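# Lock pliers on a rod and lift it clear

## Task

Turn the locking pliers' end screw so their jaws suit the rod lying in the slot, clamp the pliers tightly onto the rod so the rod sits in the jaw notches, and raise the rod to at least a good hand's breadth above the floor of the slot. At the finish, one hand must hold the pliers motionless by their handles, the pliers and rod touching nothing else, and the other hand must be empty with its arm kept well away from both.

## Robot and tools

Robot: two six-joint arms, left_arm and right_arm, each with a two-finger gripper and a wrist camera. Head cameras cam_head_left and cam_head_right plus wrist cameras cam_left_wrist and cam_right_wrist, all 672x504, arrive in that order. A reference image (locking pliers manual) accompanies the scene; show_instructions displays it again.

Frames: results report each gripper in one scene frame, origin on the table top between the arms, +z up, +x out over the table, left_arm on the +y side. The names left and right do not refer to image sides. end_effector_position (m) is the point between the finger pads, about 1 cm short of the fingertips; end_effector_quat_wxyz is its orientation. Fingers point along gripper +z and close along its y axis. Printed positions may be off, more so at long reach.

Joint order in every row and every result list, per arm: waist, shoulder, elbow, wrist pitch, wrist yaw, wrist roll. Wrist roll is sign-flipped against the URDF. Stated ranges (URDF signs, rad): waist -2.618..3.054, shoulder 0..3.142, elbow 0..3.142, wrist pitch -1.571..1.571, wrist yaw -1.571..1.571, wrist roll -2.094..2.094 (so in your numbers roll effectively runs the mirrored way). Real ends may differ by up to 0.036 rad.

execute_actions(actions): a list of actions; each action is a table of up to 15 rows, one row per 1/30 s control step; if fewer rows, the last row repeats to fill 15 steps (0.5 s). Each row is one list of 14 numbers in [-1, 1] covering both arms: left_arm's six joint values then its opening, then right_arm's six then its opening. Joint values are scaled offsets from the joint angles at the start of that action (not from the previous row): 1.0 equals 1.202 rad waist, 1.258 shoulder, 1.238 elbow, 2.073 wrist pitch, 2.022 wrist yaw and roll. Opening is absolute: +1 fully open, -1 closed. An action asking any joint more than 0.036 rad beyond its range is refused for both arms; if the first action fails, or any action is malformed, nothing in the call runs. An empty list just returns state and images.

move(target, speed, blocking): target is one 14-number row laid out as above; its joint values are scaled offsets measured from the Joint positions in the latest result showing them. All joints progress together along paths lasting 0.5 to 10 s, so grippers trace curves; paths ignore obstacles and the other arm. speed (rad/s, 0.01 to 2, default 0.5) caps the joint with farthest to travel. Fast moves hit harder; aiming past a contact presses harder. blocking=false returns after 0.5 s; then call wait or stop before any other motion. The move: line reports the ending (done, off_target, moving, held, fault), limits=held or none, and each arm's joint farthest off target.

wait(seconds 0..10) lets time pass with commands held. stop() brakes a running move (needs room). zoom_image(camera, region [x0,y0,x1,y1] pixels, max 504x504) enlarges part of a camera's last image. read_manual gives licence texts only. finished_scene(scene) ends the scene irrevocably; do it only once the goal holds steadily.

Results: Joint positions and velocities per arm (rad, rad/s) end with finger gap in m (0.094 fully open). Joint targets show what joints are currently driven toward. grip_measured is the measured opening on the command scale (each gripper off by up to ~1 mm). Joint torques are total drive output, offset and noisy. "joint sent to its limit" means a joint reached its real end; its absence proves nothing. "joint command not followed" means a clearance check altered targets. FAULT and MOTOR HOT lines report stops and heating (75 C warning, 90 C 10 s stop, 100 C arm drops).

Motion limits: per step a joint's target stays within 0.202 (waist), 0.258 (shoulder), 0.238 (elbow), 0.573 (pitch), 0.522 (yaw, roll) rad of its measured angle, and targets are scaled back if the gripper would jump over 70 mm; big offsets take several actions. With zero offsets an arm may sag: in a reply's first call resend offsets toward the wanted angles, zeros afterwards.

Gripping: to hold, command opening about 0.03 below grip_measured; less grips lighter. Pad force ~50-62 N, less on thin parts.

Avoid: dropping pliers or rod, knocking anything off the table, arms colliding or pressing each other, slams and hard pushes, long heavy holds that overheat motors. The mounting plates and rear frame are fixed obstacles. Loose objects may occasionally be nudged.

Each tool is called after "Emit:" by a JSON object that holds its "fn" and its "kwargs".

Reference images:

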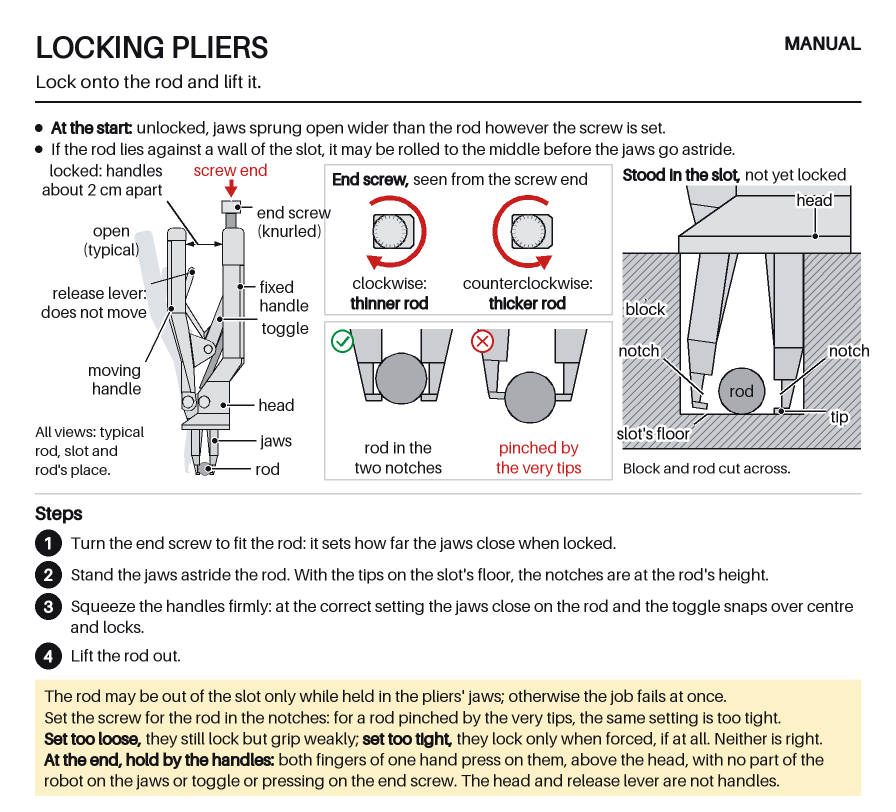

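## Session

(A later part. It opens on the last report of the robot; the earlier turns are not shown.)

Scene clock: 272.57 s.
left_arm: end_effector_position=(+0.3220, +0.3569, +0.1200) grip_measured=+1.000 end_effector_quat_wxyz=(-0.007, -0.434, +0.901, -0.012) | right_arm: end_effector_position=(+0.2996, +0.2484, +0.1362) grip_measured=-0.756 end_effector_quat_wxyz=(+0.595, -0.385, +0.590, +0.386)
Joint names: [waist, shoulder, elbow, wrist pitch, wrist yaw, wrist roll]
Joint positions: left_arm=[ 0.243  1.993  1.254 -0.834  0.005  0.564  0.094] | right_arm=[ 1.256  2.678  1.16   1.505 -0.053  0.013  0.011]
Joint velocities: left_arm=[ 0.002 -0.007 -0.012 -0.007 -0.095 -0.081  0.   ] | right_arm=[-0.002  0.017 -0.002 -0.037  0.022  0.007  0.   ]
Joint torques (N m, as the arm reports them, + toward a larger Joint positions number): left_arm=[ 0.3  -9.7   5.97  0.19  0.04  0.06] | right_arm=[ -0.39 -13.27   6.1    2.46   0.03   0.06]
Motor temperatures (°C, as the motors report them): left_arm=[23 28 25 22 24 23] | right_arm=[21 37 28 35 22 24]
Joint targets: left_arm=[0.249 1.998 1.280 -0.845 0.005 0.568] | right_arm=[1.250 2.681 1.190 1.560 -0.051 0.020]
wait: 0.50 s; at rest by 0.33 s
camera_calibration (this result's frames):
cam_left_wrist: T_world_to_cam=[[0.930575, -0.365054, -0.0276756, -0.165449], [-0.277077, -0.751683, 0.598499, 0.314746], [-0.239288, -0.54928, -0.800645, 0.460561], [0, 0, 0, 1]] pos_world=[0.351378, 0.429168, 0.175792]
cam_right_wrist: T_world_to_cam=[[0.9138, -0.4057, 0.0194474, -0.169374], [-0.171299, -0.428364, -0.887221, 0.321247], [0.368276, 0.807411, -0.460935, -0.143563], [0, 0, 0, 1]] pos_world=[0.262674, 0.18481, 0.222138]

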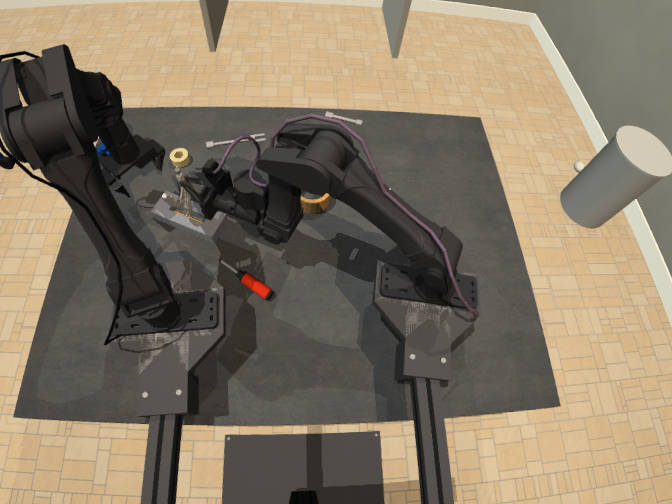

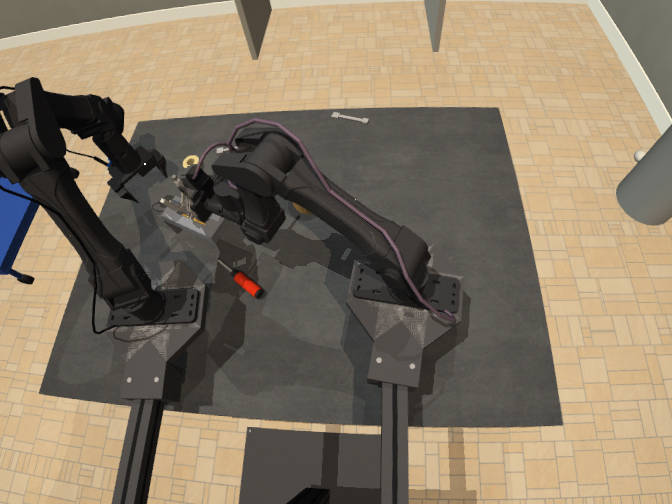

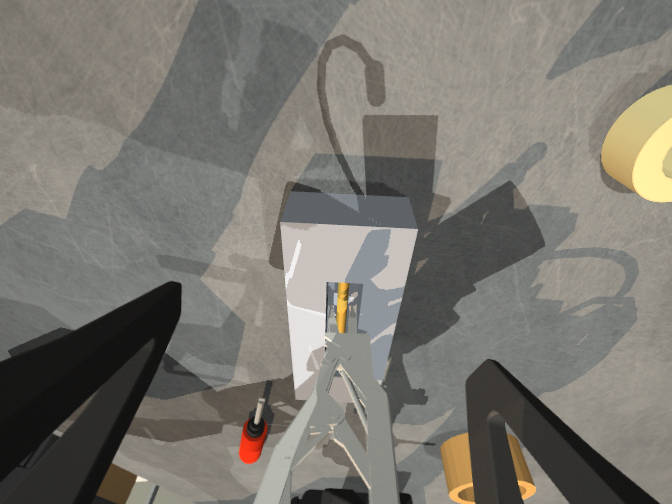

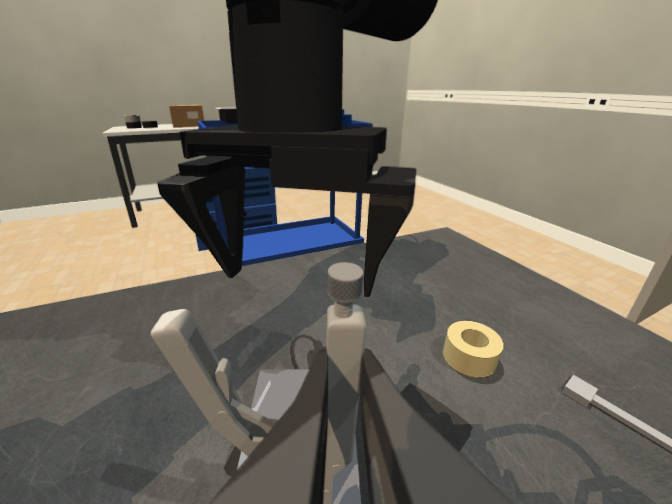

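Emit:
{"fn": "execute_actions", "kwargs": {"actions": [[[0.005,0.004,0.021,-0.005,0,0.002,1,-0.005,0.0024,0.024,0.022,0.001,0.0035,-0.83],[0.005,0.004,0.021,-0.005,0,0.002,1,-0.005,0.0024,0.024,0.018,0.001,0.0035,-0.83],[0.005,0.004,0.021,-0.005,0,0.002,1,-0.005,0.0024,0.024,0.015,0.001,0.0035,-0.83],[0.005,0.004,0.021,-0.005,0,0.002,1,-0.005,0.0024,0.024,0.012,0.001,0.0035,-0.83],[0.005,0.004,0.021,-0.005,0,0.002,1,-0.005,0.0024,0.024,0.0105,0.001,0.0035,-0.83],[0.005,0.004,0.021,-0.005,0,0.002,1,-0.005,0.0024,0.024,0.009,0.001,0.0035,-0.83],[0.005,0.004,0.021,-0.005,0,0.002,1,-0.005,0.0024,0.024,0.0075,0.001,0.0035,-0.83],[0.005,0.004,0.021,-0.005,0,0.002,1,-0.005,0.0024,0.024,0.006,0.001,0.0035,-0.83],[0.005,0.004,0.021,-0.005,0,0.002,1,-0.005,0.0024,0.024,0.0045,0.001,0.0035,-0.83],[0.005,0.004,0.021,-0.005,0,0.002,1,-0.005,0.0024,0.024,0.003,0.001,0.0035,-0.83],[0.005,0.004,0.021,-0.005,0,0.002,1,-0.005,0.0024,0.024,0.0015,0.001,0.0035,-0.83],[0.005,0.004,0.021,-0.005,0,0.002,1,-0.005,0.0024,0.024,0.0,0.001,0.0035,-0.83],[0.005,0.004,0.021,-0.005,0,0.002,1,-0.005,0.0024,0.024,-0.0015,0.001,0.0035,-0.83],[0.005,0.004,0.021,-0.005,0,0.002,1,-0.005,0.0024,0.024,-0.003,0.001,0.0035,-0.83],[0.005,0.004,0.021,-0.005,0,0.002,1,-0.005,0.0024,0.024,-0.004,0.001,0.0035,-0.83]]]}}

Emit:
{"fn": "wait", "kwargs": {"seconds": 0.5}}

Emit:
{"fn": "zoom_image", "kwargs": {"camera": "cam_left_wrist", "region": [280, 270, 400, 430]}}

Scene clock: 285.17 s.
left_arm: end_effector_position=(+0.3220, +0.3569, +0.1200) grip_measured=+1.000 end_effector_quat_wxyz=(-0.007, -0.434, +0.901, -0.012) | right_arm: end_effector_position=(+0.2996, +0.2484, +0.1348) grip_measured=-0.756 end_effector_quat_wxyz=(+0.593, -0.386, +0.592, +0.385)
Joint names: [waist, shoulder, elbow, wrist pitch, wrist yaw, wrist roll]
Joint positions: left_arm=[ 0.243  1.993  1.254 -0.834  0.005  0.564  0.094] | right_arm=[ 1.256  2.678  1.16   1.499 -0.053  0.013  0.011]
Joint velocities: left_arm=[-0.012 -0.022  0.002  0.051  0.022 -0.066  0.   ] | right_arm=[-0.002  0.007  0.002  0.051 -0.022 -0.022 -0.001]
Joint torques (N m, as the arm reports them, + toward a larger Joint positions number): left_arm=[ 0.3  -9.7   5.97  0.19  0.04  0.06] | right_arm=[ -0.36 -13.29   6.02   1.85   0.02   0.05]
Motor temperatures (°C, as the motors report them): left_arm=[23 28 25 22 24 23] | right_arm=[21 37 27 36 22 24]
Joint targets: left_arm=[0.249 1.998 1.280 -0.845 0.005 0.568] | right_arm=[1.250 2.681 1.189 1.496 -0.051 0.020]
camera_calibration (this result's frames):
cam_left_wrist: T_world_to_cam=[[0.930575, -0.365054, -0.0276756, -0.165449], [-0.277077, -0.751683, 0.598499, 0.314746], [-0.239288, -0.54928, -0.800645, 0.460561], [0, 0, 0, 1]] pos_world=[0.351378, 0.429168, 0.175792]
cam_right_wrist: T_world_to_cam=[[0.913876, -0.405542, 0.019144, -0.169352], [-0.17357, -0.432893, -0.884577, 0.321437], [0.36702, 0.805071, -0.466, -0.142582], [0, 0, 0, 1]] pos_world=[0.262889, 0.185257, 0.221135]

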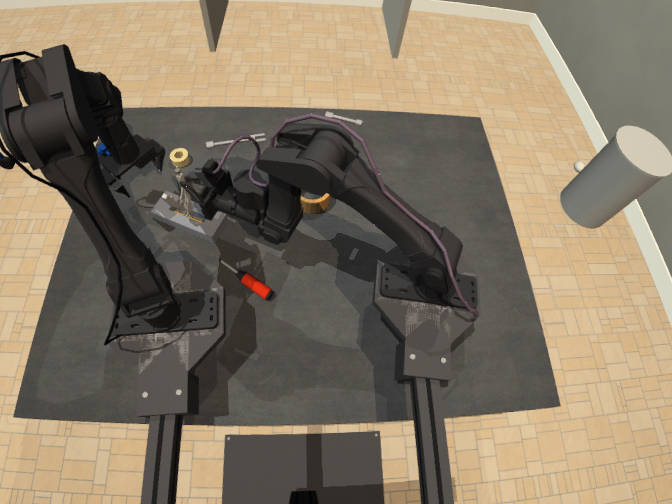

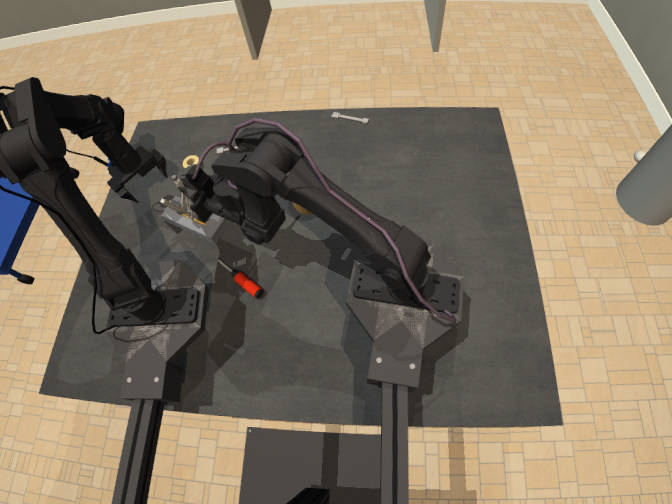

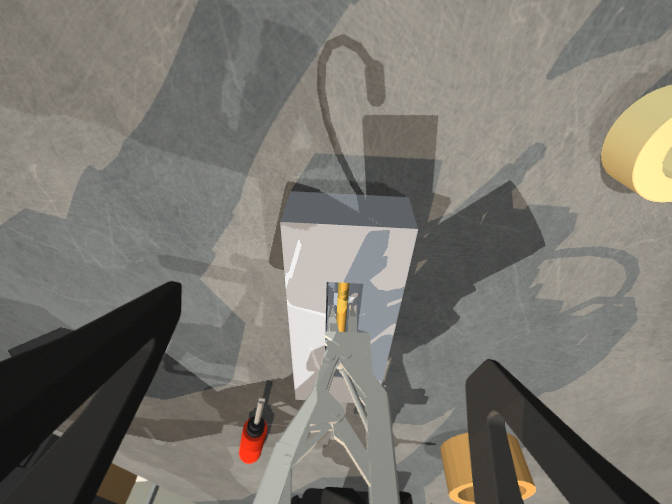

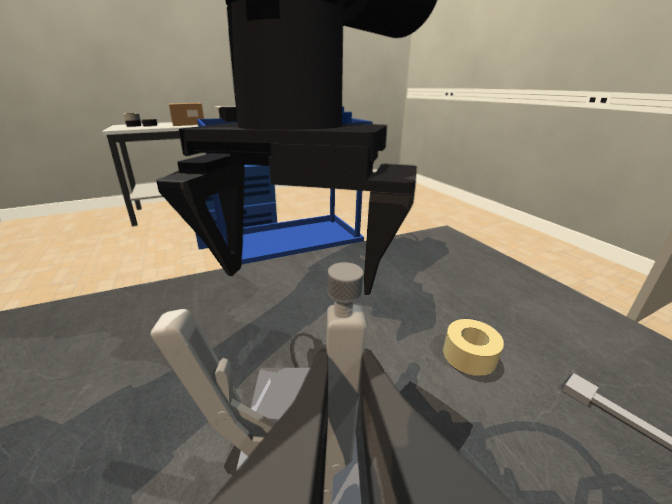

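Scene clock: 285.67 s.
left_arm: end_effector_position=(+0.3220, +0.3569, +0.1200) grip_measured=+1.000 end_effector_quat_wxyz=(-0.007, -0.434, +0.901, -0.012) | right_arm: end_effector_position=(+0.2996, +0.2484, +0.1348) grip_measured=-0.756 end_effector_quat_wxyz=(+0.593, -0.386, +0.592, +0.385)
Joint names: [waist, shoulder, elbow, wrist pitch, wrist yaw, wrist roll]
Joint positions: left_arm=[ 0.243  1.993  1.254 -0.834  0.005  0.564  0.094] | right_arm=[ 1.256  2.678  1.16   1.499 -0.053  0.013  0.011]
Joint velocities: left_arm=[ 0.002  0.002 -0.017 -0.022 -0.037 -0.007  0.   ] | right_arm=[ 0.002 -0.002 -0.022 -0.007  0.051  0.007 -0.001]
Joint torques (N m, as the arm reports them, + toward a larger Joint positions number): left_arm=[ 0.31 -9.7   5.96  0.19  0.03  0.06] | right_arm=[ -0.38 -13.3    6.06   1.87   0.03   0.07]
Motor temperatures (°C, as the motors report them): left_arm=[23 28 25 22 24 23] | right_arm=[21 37 27 36 22 24]
Joint targets: left_arm=[0.249 1.998 1.280 -0.845 0.005 0.568] | right_arm=[1.250 2.681 1.189 1.496 -0.051 0.020]
wait: 0.50 s; at rest by 0.17 s
camera_calibration (this result's frames):
cam_left_wrist: T_world_to_cam=[[0.930575, -0.365054, -0.0276756, -0.165449], [-0.277077, -0.751683, 0.598499, 0.314746], [-0.239288, -0.54928, -0.800645, 0.460561], [0, 0, 0, 1]] pos_world=[0.351378, 0.429168, 0.175792]
cam_right_wrist: T_world_to_cam=[[0.913876, -0.405542, 0.019144, -0.169352], [-0.17357, -0.432893, -0.884577, 0.321437], [0.36702, 0.805071, -0.466, -0.142582], [0, 0, 0, 1]] pos_world=[0.262889, 0.185257, 0.221135]

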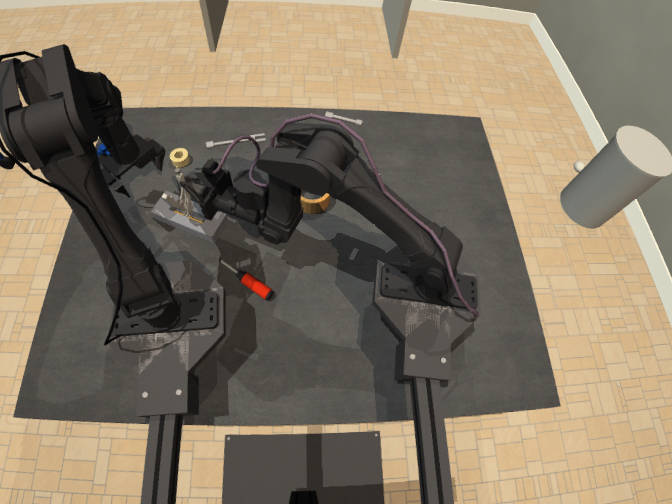

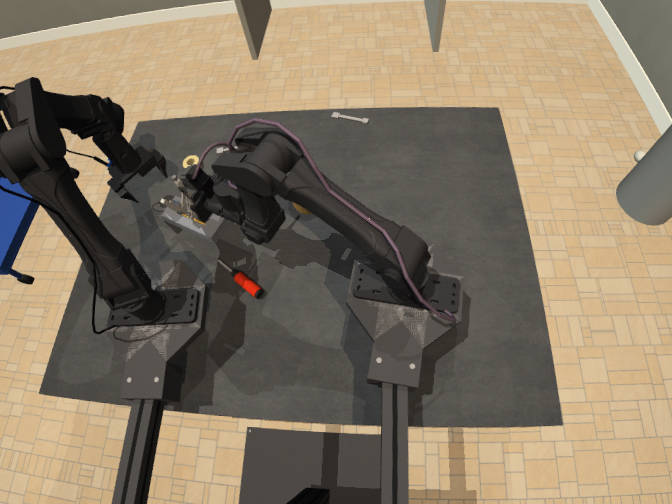

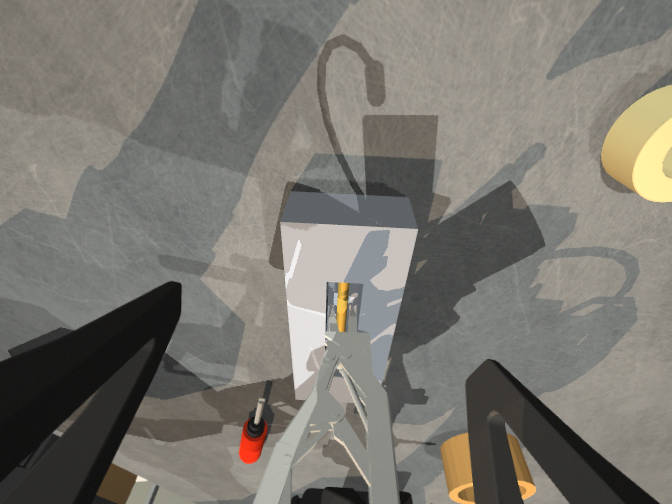

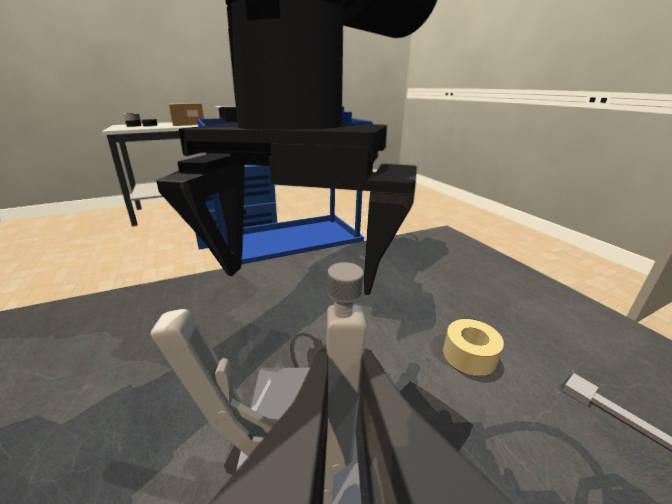

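Region (280, 270, 400, 430) of cam_left_wrist's 672x504 image, scaled by 3.150, with more detail than that image has; it fills the left 378 columns of this view, and the rest is white.

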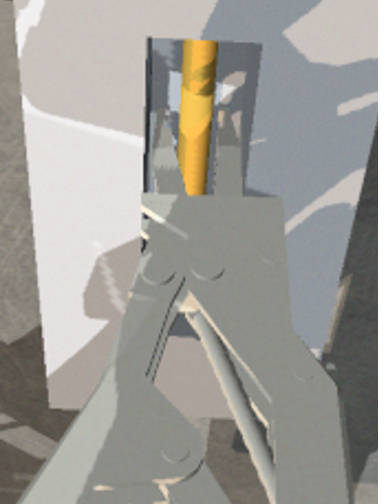

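Emit:
{"fn": "move", "kwargs": {"target": [-0.2637, -0.2242, 0.0485, -0.1442, -0.0163, 0.2725, -0.36, -0.005, 0.0024, 0.0234, -0.0015, 0.001, 0.0035, -0.83], "speed": 0.6}}

Scene clock: 320.60 s.
left_arm: end_effector_position=(+0.3047, +0.2545, +0.2124) grip_measured=-0.358 end_effector_quat_wxyz=(+0.001, -0.536, +0.844, -0.007) | right_arm: end_effector_position=(+0.2996, +0.2484, +0.1348) grip_measured=-0.756 end_effector_quat_wxyz=(+0.593, -0.386, +0.592, +0.385)
Joint names: [waist, shoulder, elbow, wrist pitch, wrist yaw, wrist roll]
Joint positions: left_arm=[-0.068  1.732  1.292 -1.119 -0.012  1.109  0.03 ] | right_arm=[ 1.256  2.678  1.16   1.499 -0.053  0.013  0.011]
Joint velocities: left_arm=[ 0.007 -0.002  0.002 -0.037  0.066 -0.037  0.   ] | right_arm=[-0.007  0.002  0.002 -0.037  0.007 -0.007  0.001]
Joint torques (N m, as the arm reports them, + toward a larger Joint positions number): left_arm=[ -0.61 -10.08   6.2    0.19  -0.14   0.06] | right_arm=[ -0.44 -13.32   6.06   1.87   0.02   0.06]
Motor temperatures (°C, as the motors report them): left_arm=[23 29 26 22 24 23] | right_arm=[21 38 27 34 22 24]
Joint targets: left_arm=[-0.074 1.711 1.314 -1.134 -0.028 1.115] | right_arm=[1.250 2.681 1.189 1.496 -0.051 0.020]
move: off_target (left_arm, right_arm); limits=none; left_arm: farthest joint: the shoulder, 0.022 radians from its target (0.282 radians at the start); right_arm: farthest joint: the elbow, 0.029 radians from its target (0.029 radians at the start)
camera_calibration (this result's frames):
cam_left_wrist: T_world_to_cam=[[0.989995, -0.138783, -0.0254968, -0.260323], [-0.0978784, -0.805563, 0.58437, 0.139744], [-0.10164, -0.576028, -0.811087, 0.441261], [0, 0, 0, 1]] pos_world=[0.316246, 0.330623, 0.269601]
cam_right_wrist: T_world_to_cam=[[0.913876, -0.405542, 0.019144, -0.169352], [-0.17357, -0.432893, -0.884577, 0.321437], [0.36702, 0.805071, -0.466, -0.142582], [0, 0, 0, 1]] pos_world=[0.262889, 0.185257, 0.221135]

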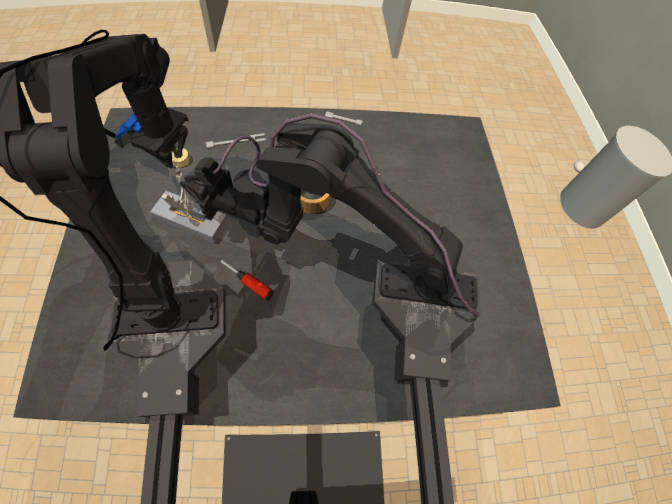

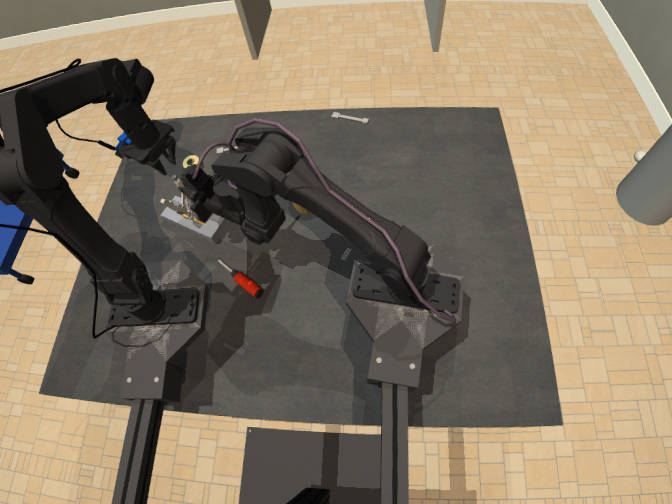

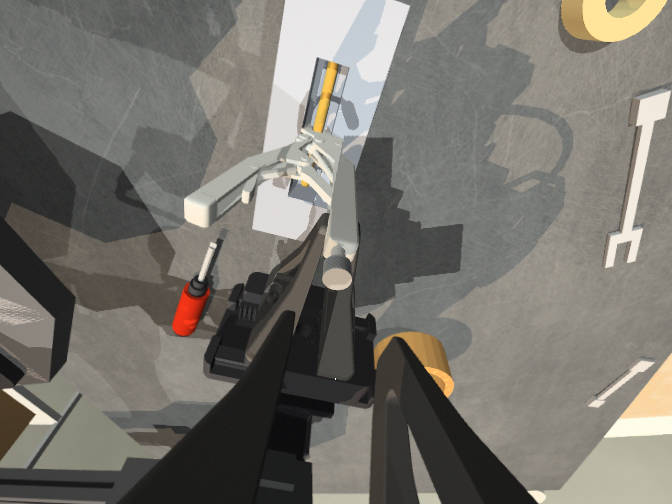

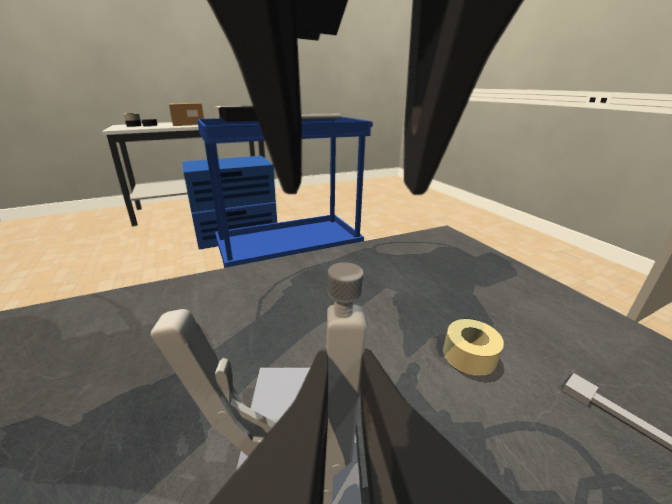

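Emit:
{"fn": "move", "kwargs": {"target": [-0.0075, 0.0334, -0.0832, 0.0651, -0.008, 0.003, -0.36, -0.005, 0.0024, 0.0234, -0.0015, 0.001, 0.0035, -0.83], "speed": 0.2}}

Scene clock: 343.40 s.
left_arm: end_effector_position=(+0.3032, +0.2537, +0.1780) grip_measured=-0.358 end_effector_quat_wxyz=(-0.003, -0.537, +0.844, -0.004) | right_arm: end_effector_position=(+0.2996, +0.2484, +0.1348) grip_measured=-0.756 end_effector_quat_wxyz=(+0.593, -0.386, +0.592, +0.385)
Joint names: [waist, shoulder, elbow, wrist pitch, wrist yaw, wrist roll]
Joint positions: left_arm=[-0.068  1.77   1.195 -0.994 -0.012  1.111  0.03 ] | right_arm=[ 1.256  2.678  1.16   1.499 -0.053  0.013  0.011]
Joint velocities: left_arm=[-0.017  0.007 -0.002  0.022 -0.066 -0.081 -0.001] | right_arm=[-0.007 -0.017 -0.027 -0.007 -0.081  0.081 -0.001]
Joint torques (N m, as the arm reports them, + toward a larger Joint positions number): left_arm=[-0.94 -7.93  4.04  0.42 -0.14  0.07] | right_arm=[ -0.44 -13.3    5.98   1.86   0.03   0.06]
Motor temperatures (°C, as the motors report them): left_arm=[23 29 26 22 24 23] | right_arm=[21 39 28 35 22 24]
Joint targets: left_arm=[-0.077 1.775 1.189 -0.984 -0.028 1.116] | right_arm=[1.250 2.681 1.189 1.496 -0.051 0.020]
move: off_target (right_arm); limits=none; left_arm: farthest joint: the wrist yaw, 0.016 radians from its target (0.016 radians at the start); right_arm: farthest joint: the elbow, 0.029 radians from its target (0.029 radians at the start)
camera_calibration (this result's frames):
cam_left_wrist: T_world_to_cam=[[0.989864, -0.137851, -0.0341624, -0.258466], [-0.0919789, -0.805536, 0.585364, 0.157082], [-0.108212, -0.576289, -0.81005, 0.414608], [0, 0, 0, 1]] pos_world=[0.31516, 0.32984, 0.235073]
cam_right_wrist: T_world_to_cam=[[0.913876, -0.405542, 0.019144, -0.169352], [-0.17357, -0.432893, -0.884577, 0.321437], [0.36702, 0.805071, -0.466, -0.142582], [0, 0, 0, 1]] pos_world=[0.262889, 0.185257, 0.221135]

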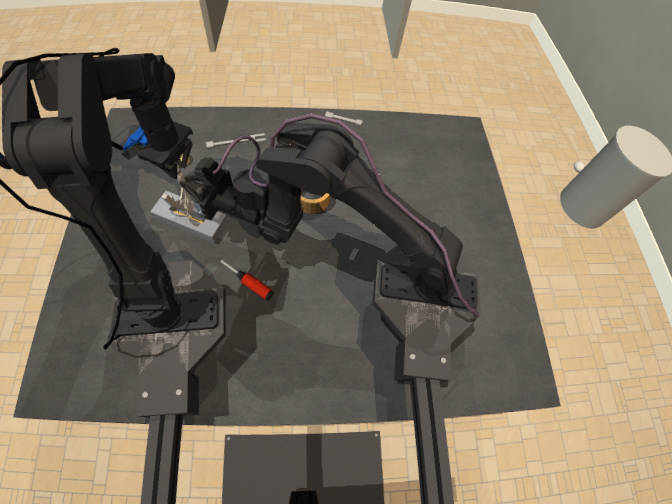

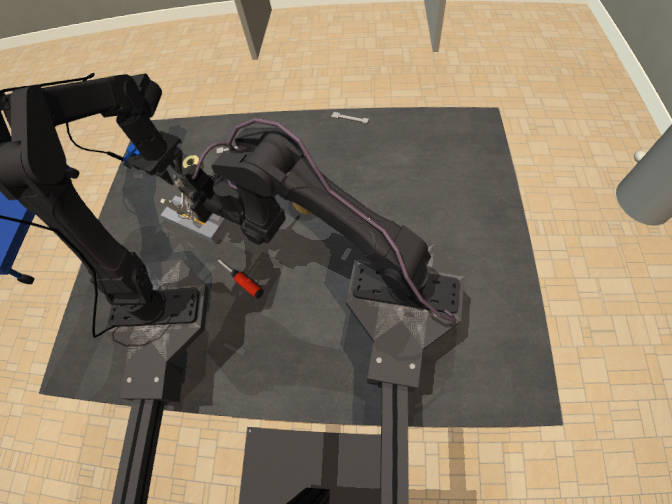

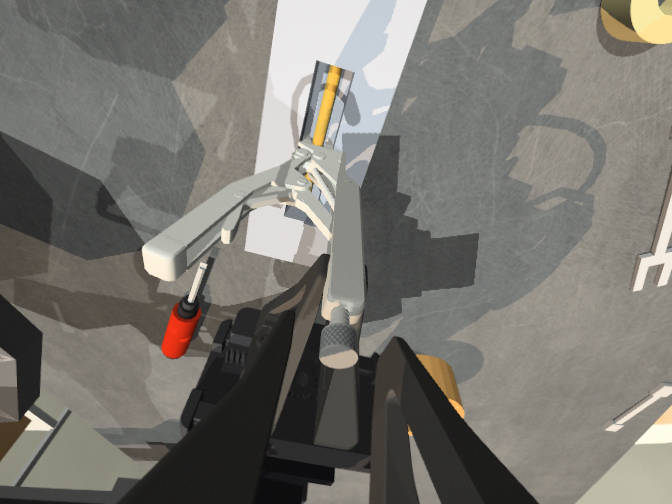

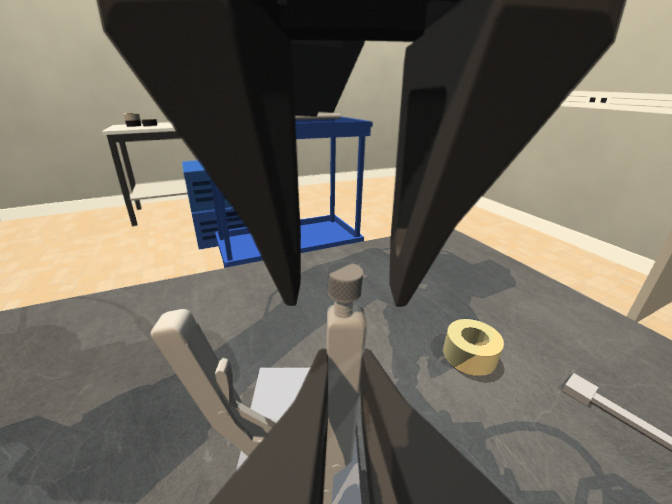

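Emit:
{"fn": "execute_actions", "kwargs": {"actions": [[[-0.009,0.004,-0.004,0.005,-0.008,0.002,-0.40,-0.005,0.0024,0.0234,-0.0015,0.001,0.0035,-0.83],[-0.0105,0.004,-0.004,0.005,-0.008,0.002,-0.44,-0.005,0.0024,0.0234,-0.0015,0.001,0.0035,-0.83],[-0.0115,0.004,-0.004,0.005,-0.008,0.002,-0.48,-0.005,0.0024,0.0234,-0.0015,0.001,0.0035,-0.83],[-0.012,0.004,-0.004,0.005,-0.008,0.002,-0.52,-0.005,0.0024,0.0234,-0.0015,0.001,0.0035,-0.83],[-0.012,0.004,-0.004,0.005,-0.008,0.002,-0.56,-0.005,0.0024,0.0234,-0.0015,0.001,0.0035,-0.83],[-0.012,0.004,-0.004,0.005,-0.008,0.002,-0.60,-0.005,0.0024,0.0234,-0.0015,0.001,0.0035,-0.83],[-0.012,0.004,-0.004,0.005,-0.008,0.002,-0.63,-0.005,0.0024,0.0234,-0.0015,0.001,0.0035,-0.83],[-0.012,0.004,-0.004,0.005,-0.008,0.002,-0.66,-0.005,0.0024,0.0234,-0.0015,0.001,0.0035,-0.83],[-0.012,0.004,-0.004,0.005,-0.008,0.002,-0.69,-0.005,0.0024,0.0234,-0.0015,0.001,0.0035,-0.83],[-0.012,0.004,-0.004,0.005,-0.008,0.002,-0.71,-0.005,0.0024,0.0234,-0.0015,0.001,0.0035,-0.83],[-0.012,0.004,-0.004,0.005,-0.008,0.002,-0.73,-0.005,0.0024,0.0234,-0.0015,0.001,0.0035,-0.83],[-0.012,0.004,-0.004,0.005,-0.008,0.002,-0.75,-0.005,0.0024,0.0234,-0.0015,0.001,0.0035,-0.83],[-0.012,0.004,-0.004,0.005,-0.008,0.002,-0.77,-0.005,0.0024,0.0234,-0.0015,0.001,0.0035,-0.83],[-0.012,0.004,-0.004,0.005,-0.008,0.002,-0.79,-0.005,0.0024,0.0234,-0.0015,0.001,0.0035,-0.83],[-0.012,0.004,-0.004,0.005,-0.008,0.002,-0.80,-0.005,0.0024,0.0234,-0.0015,0.001,0.0035,-0.83]]]}}

Scene clock: 358.83 s.
left_arm: end_effector_position=(+0.3035, +0.2539, +0.1780) grip_measured=-0.788 end_effector_quat_wxyz=(-0.002, -0.537, +0.844, -0.004) | right_arm: end_effector_position=(+0.2996, +0.2483, +0.1348) grip_measured=-0.756 end_effector_quat_wxyz=(+0.594, -0.386, +0.592, +0.385)
Joint names: [waist, shoulder, elbow, wrist pitch, wrist yaw, wrist roll]
Joint positions: left_arm=[-0.068  1.77   1.195 -0.993 -0.013  1.111  0.01 ] | right_arm=[ 1.256  2.678  1.16   1.499 -0.052  0.013  0.011]
Joint velocities: left_arm=[ 0.017 -0.007  0.007 -0.081 -0.022  0.095 -0.009] | right_arm=[-0.002  0.007 -0.012 -0.007  0.022  0.095  0.001]
Joint torques (N m, as the arm reports them, + toward a larger Joint positions number): left_arm=[-1.44 -7.87  4.12  0.43 -0.14  0.06] | right_arm=[ -0.37 -13.39   5.96   1.88   0.04   0.08]
Motor temperatures (°C, as the motors report them): left_arm=[23 28 25 22 24 23] | right_arm=[21 39 28 35 22 24]
Joint targets: left_arm=[-0.083 1.775 1.190 -0.984 -0.028 1.115] | right_arm=[1.250 2.681 1.189 1.496 -0.051 0.020]
camera_calibration (this result's frames):
cam_left_wrist: T_world_to_cam=[[0.989905, -0.137787, -0.0332166, -0.258912], [-0.0926128, -0.806222, 0.584319, 0.157832], [-0.107291, -0.575343, -0.810844, 0.414379], [0, 0, 0, 1]] pos_world=[0.315374, 0.329983, 0.235173]
cam_right_wrist: T_world_to_cam=[[0.913721, -0.40589, 0.0191437, -0.169287], [-0.173737, -0.43283, -0.884575, 0.32147], [0.367326, 0.804929, -0.466004, -0.142638], [0, 0, 0, 1]] pos_world=[0.262927, 0.185244, 0.221135]

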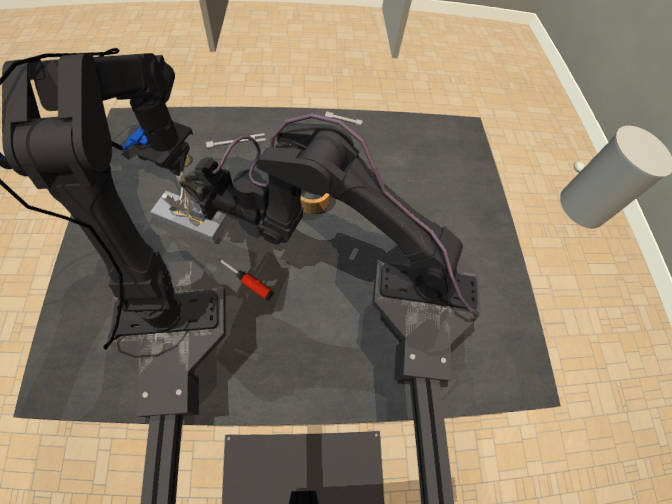

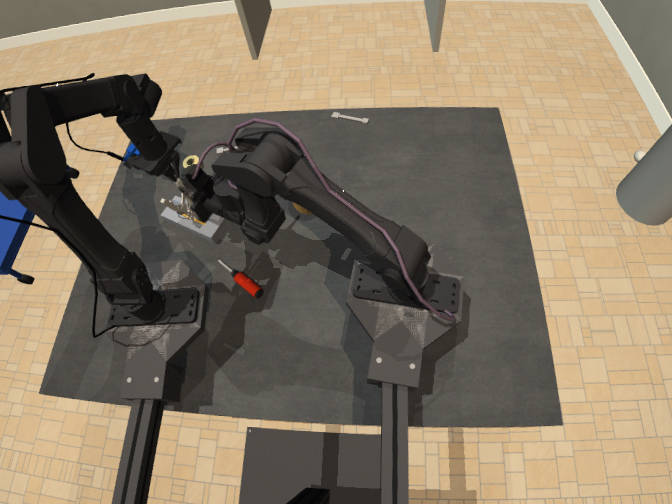

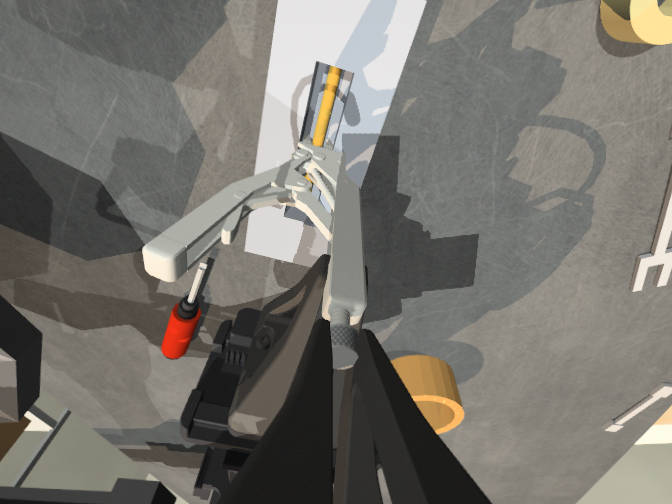

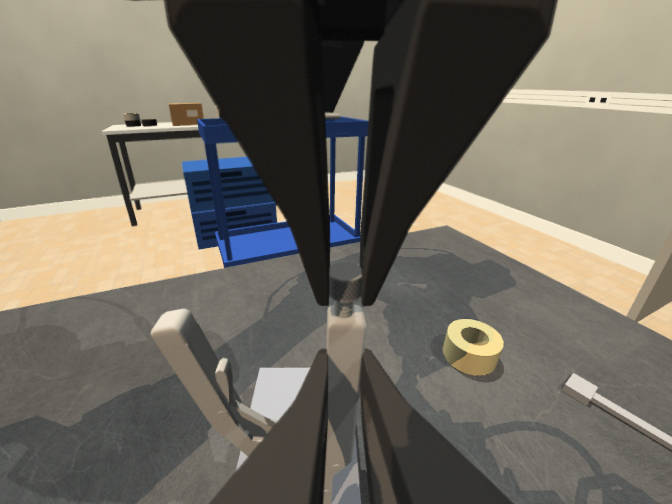

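Emit:
{"fn": "execute_actions", "kwargs": {"actions": [[[-0.003,0.004,-0.004,0.004,-0.007,0.002,-0.815,-0.005,0.0024,0.02,0.0,0.001,0.0035,-0.76],[-0.003,0.004,-0.004,0.004,-0.007,0.002,-0.815,-0.005,0.0024,0.015,0.002,0.001,0.0035,-0.72],[-0.003,0.004,-0.004,0.004,-0.007,0.002,-0.815,-0.005,0.0024,0.01,0.003,0.001,0.0035,-0.67],[-0.003,0.004,-0.004,0.004,-0.007,0.002,-0.815,-0.005,0.0024,0.005,0.004,0.001,0.0035,-0.62],[-0.003,0.004,-0.004,0.004,-0.007,0.002,-0.815,-0.005,0.0024,-0.002,0.006,0.001,0.0035,-0.58],[-0.003,0.004,-0.004,0.004,-0.007,0.002,-0.815,-0.005,0.0024,-0.01,0.009,0.001,0.0035,-0.55],[-0.003,0.004,-0.004,0.004,-0.007,0.002,-0.815,-0.005,0.0024,-0.018,0.012,0.001,0.0035,-0.55],[-0.003,0.004,-0.004,0.004,-0.007,0.002,-0.815,-0.005,0.0024,-0.026,0.015,0.001,0.0035,-0.55],[-0.003,0.004,-0.004,0.004,-0.007,0.002,-0.815,-0.005,0.0024,-0.034,0.018,0.001,0.0035,-0.55],[-0.003,0.004,-0.004,0.004,-0.007,0.002,-0.815,-0.005,0.0024,-0.042,0.021,0.001,0.0035,-0.55],[-0.003,0.004,-0.004,0.004,-0.007,0.002,-0.815,-0.005,0.0024,-0.049,0.0235,0.001,0.0035,-0.55],[-0.003,0.004,-0.004,0.004,-0.007,0.002,-0.815,-0.005,0.0024,-0.055,0.026,0.001,0.0035,-0.55],[-0.003,0.004,-0.004,0.004,-0.007,0.002,-0.815,-0.005,0.0024,-0.06,0.028,0.001,0.0035,-0.55],[-0.003,0.004,-0.004,0.004,-0.007,0.002,-0.815,-0.005,0.0024,-0.063,0.029,0.001,0.0035,-0.55],[-0.003,0.004,-0.004,0.004,-0.007,0.002,-0.815,-0.005,0.0024,-0.0646,0.0294,0.001,0.0035,-0.55]]]}}

Emit:
{"fn": "wait", "kwargs": {"seconds": 0.3}}

Scene clock: 402.27 s.
left_arm: end_effector_position=(+0.3034, +0.2541, +0.1780) grip_measured=-0.803 end_effector_quat_wxyz=(-0.002, -0.537, +0.844, -0.004) | right_arm: end_effector_position=(+0.2933, +0.2362, +0.1264) grip_measured=-0.552 end_effector_quat_wxyz=(+0.588, -0.389, +0.598, +0.382)
Joint names: [waist, shoulder, elbow, wrist pitch, wrist yaw, wrist roll]
Joint positions: left_arm=[-0.068  1.77   1.195 -0.993 -0.014  1.111  0.009] | right_arm=[ 1.256  2.678  1.103  1.538 -0.052  0.013  0.021]
Joint velocities: left_arm=[ 0.007 -0.042 -0.002 -0.022 -0.051 -0.037  0.   ] | right_arm=[ 0.002 -0.007 -0.173 -0.007  0.007 -0.022  0.   ]
Joint torques (N m, as the arm reports them, + toward a larger Joint positions number): left_arm=[-0.48 -7.88  4.13  0.41 -0.11  0.06] | right_arm=[ -0.39 -13.02   2.11   2.04   0.04   0.07]
Motor temperatures (°C, as the motors report them): left_arm=[23 28 25 22 24 23] | right_arm=[21 40 28 35 22 24]
Joint targets: left_arm=[-0.072 1.775 1.190 -0.984 -0.027 1.115] | right_arm=[1.250 2.681 1.080 1.560 -0.050 0.020]
camera_calibration (this result's frames):
cam_left_wrist: T_world_to_cam=[[0.989904, -0.137749, -0.0333995, -0.258856], [-0.092598, -0.80689, 0.583398, 0.158326], [-0.107312, -0.574415, -0.811499, 0.414382], [0, 0, 0, 1]] pos_world=[0.315371, 0.330122, 0.235258]
cam_right_wrist: T_world_to_cam=[[0.913951, -0.405415, 0.0182137, -0.168371], [-0.180657, -0.446634, -0.876288, 0.311962], [0.363396, 0.797594, -0.481443, -0.129578], [0, 0, 0, 1]] pos_world=[0.257329, 0.174423, 0.214051]

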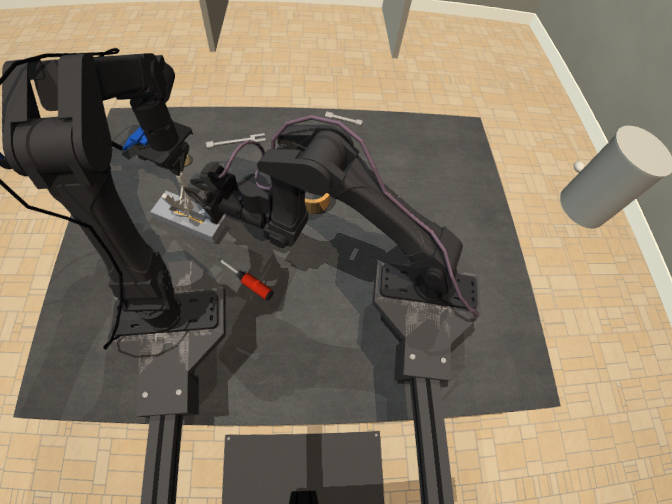

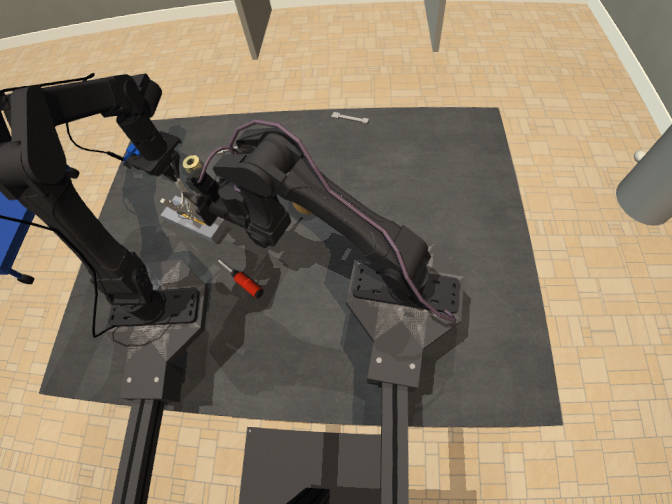

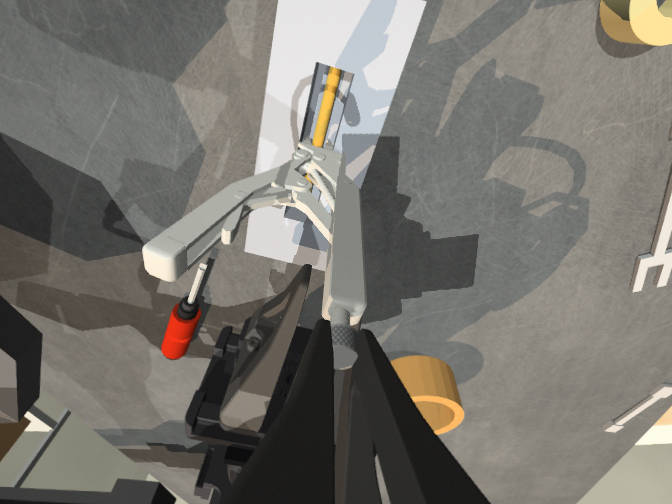

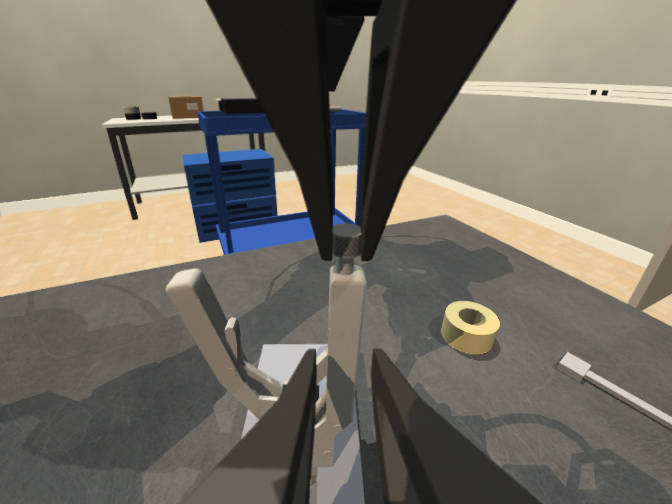

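Scene clock: 402.57 s.
left_arm: end_effector_position=(+0.3034, +0.2541, +0.1780) grip_measured=-0.803 end_effector_quat_wxyz=(-0.002, -0.537, +0.844, -0.004) | right_arm: end_effector_position=(+0.2926, +0.2347, +0.1274) grip_measured=-0.552 end_effector_quat_wxyz=(+0.590, -0.388, +0.596, +0.383)
Joint names: [waist, shoulder, elbow, wrist pitch, wrist yaw, wrist roll]
Joint positions: left_arm=[-0.068  1.77   1.195 -0.993 -0.014  1.111  0.009] | right_arm=[ 1.256  2.678  1.096  1.55  -0.052  0.013  0.021]
Joint velocities: left_arm=[-0.007 -0.002 -0.007  0.007 -0.007  0.051 -0.001] | right_arm=[-0.012 -0.007 -0.012 -0.007 -0.037  0.007 -0.001]
Joint torques (N m, as the arm reports them, + toward a larger Joint positions number): left_arm=[-0.48 -7.87  4.13  0.41 -0.11  0.06] | right_arm=[ -0.4  -12.89   1.86   1.96   0.01   0.06]
Motor temperatures (°C, as the motors report them): left_arm=[23 28 25 22 24 23] | right_arm=[21 40 28 35 22 24]
Joint targets: left_arm=[-0.072 1.775 1.190 -0.984 -0.027 1.115] | right_arm=[1.250 2.681 1.080 1.560 -0.050 0.020]
wait: 0.30 s; no rest
camera_calibration (this result's frames):
cam_left_wrist: T_world_to_cam=[[0.989904, -0.137749, -0.0333995, -0.258856], [-0.092598, -0.80689, 0.583398, 0.158326], [-0.107312, -0.574415, -0.811499, 0.414382], [0, 0, 0, 1]] pos_world=[0.315371, 0.330122, 0.235258]
cam_right_wrist: T_world_to_cam=[[0.913877, -0.405569, 0.018518, -0.168293], [-0.178408, -0.442147, -0.87902, 0.31067], [0.364691, 0.800013, -0.476424, -0.129238], [0, 0, 0, 1]] pos_world=[0.256357, 0.172499, 0.21463]

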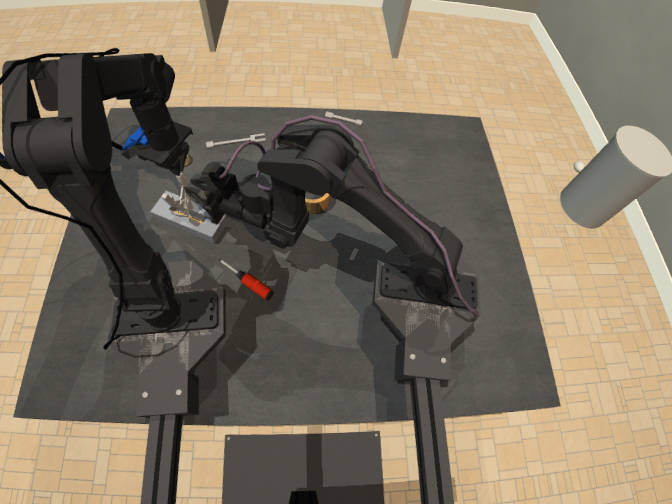

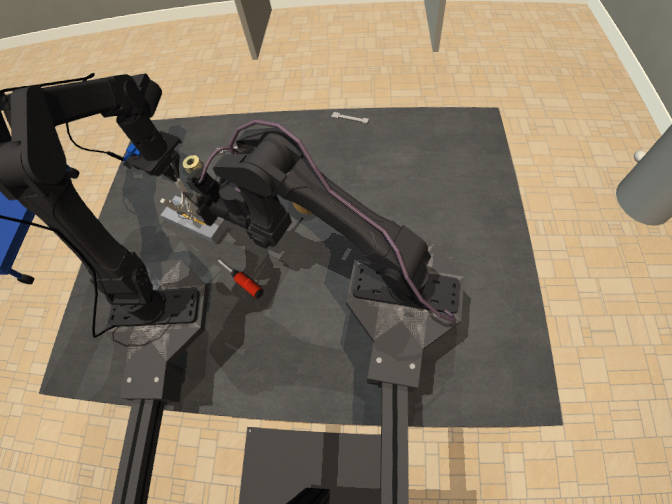

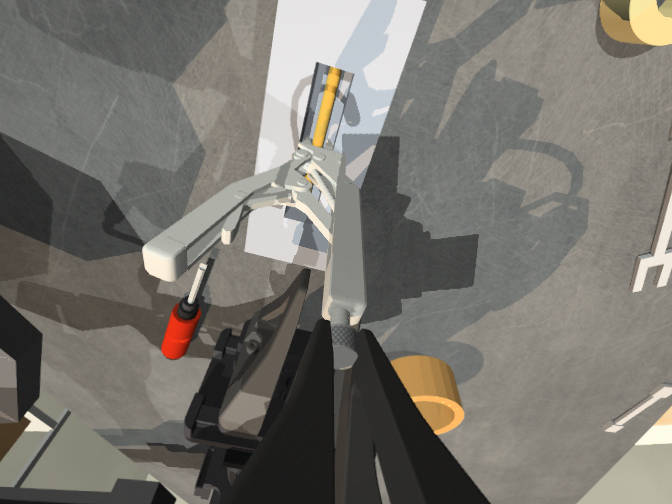

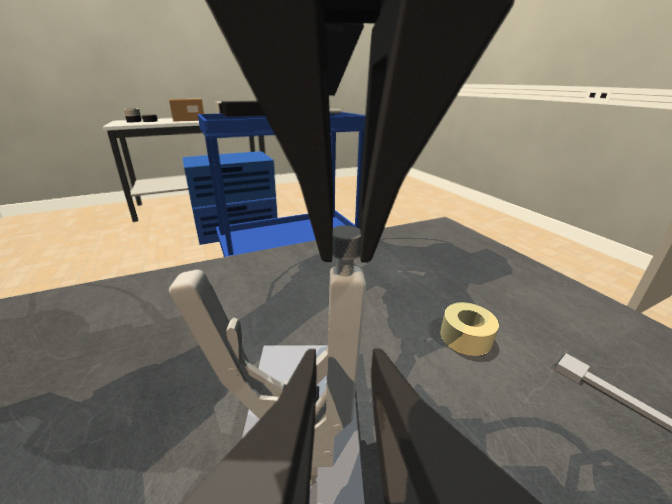

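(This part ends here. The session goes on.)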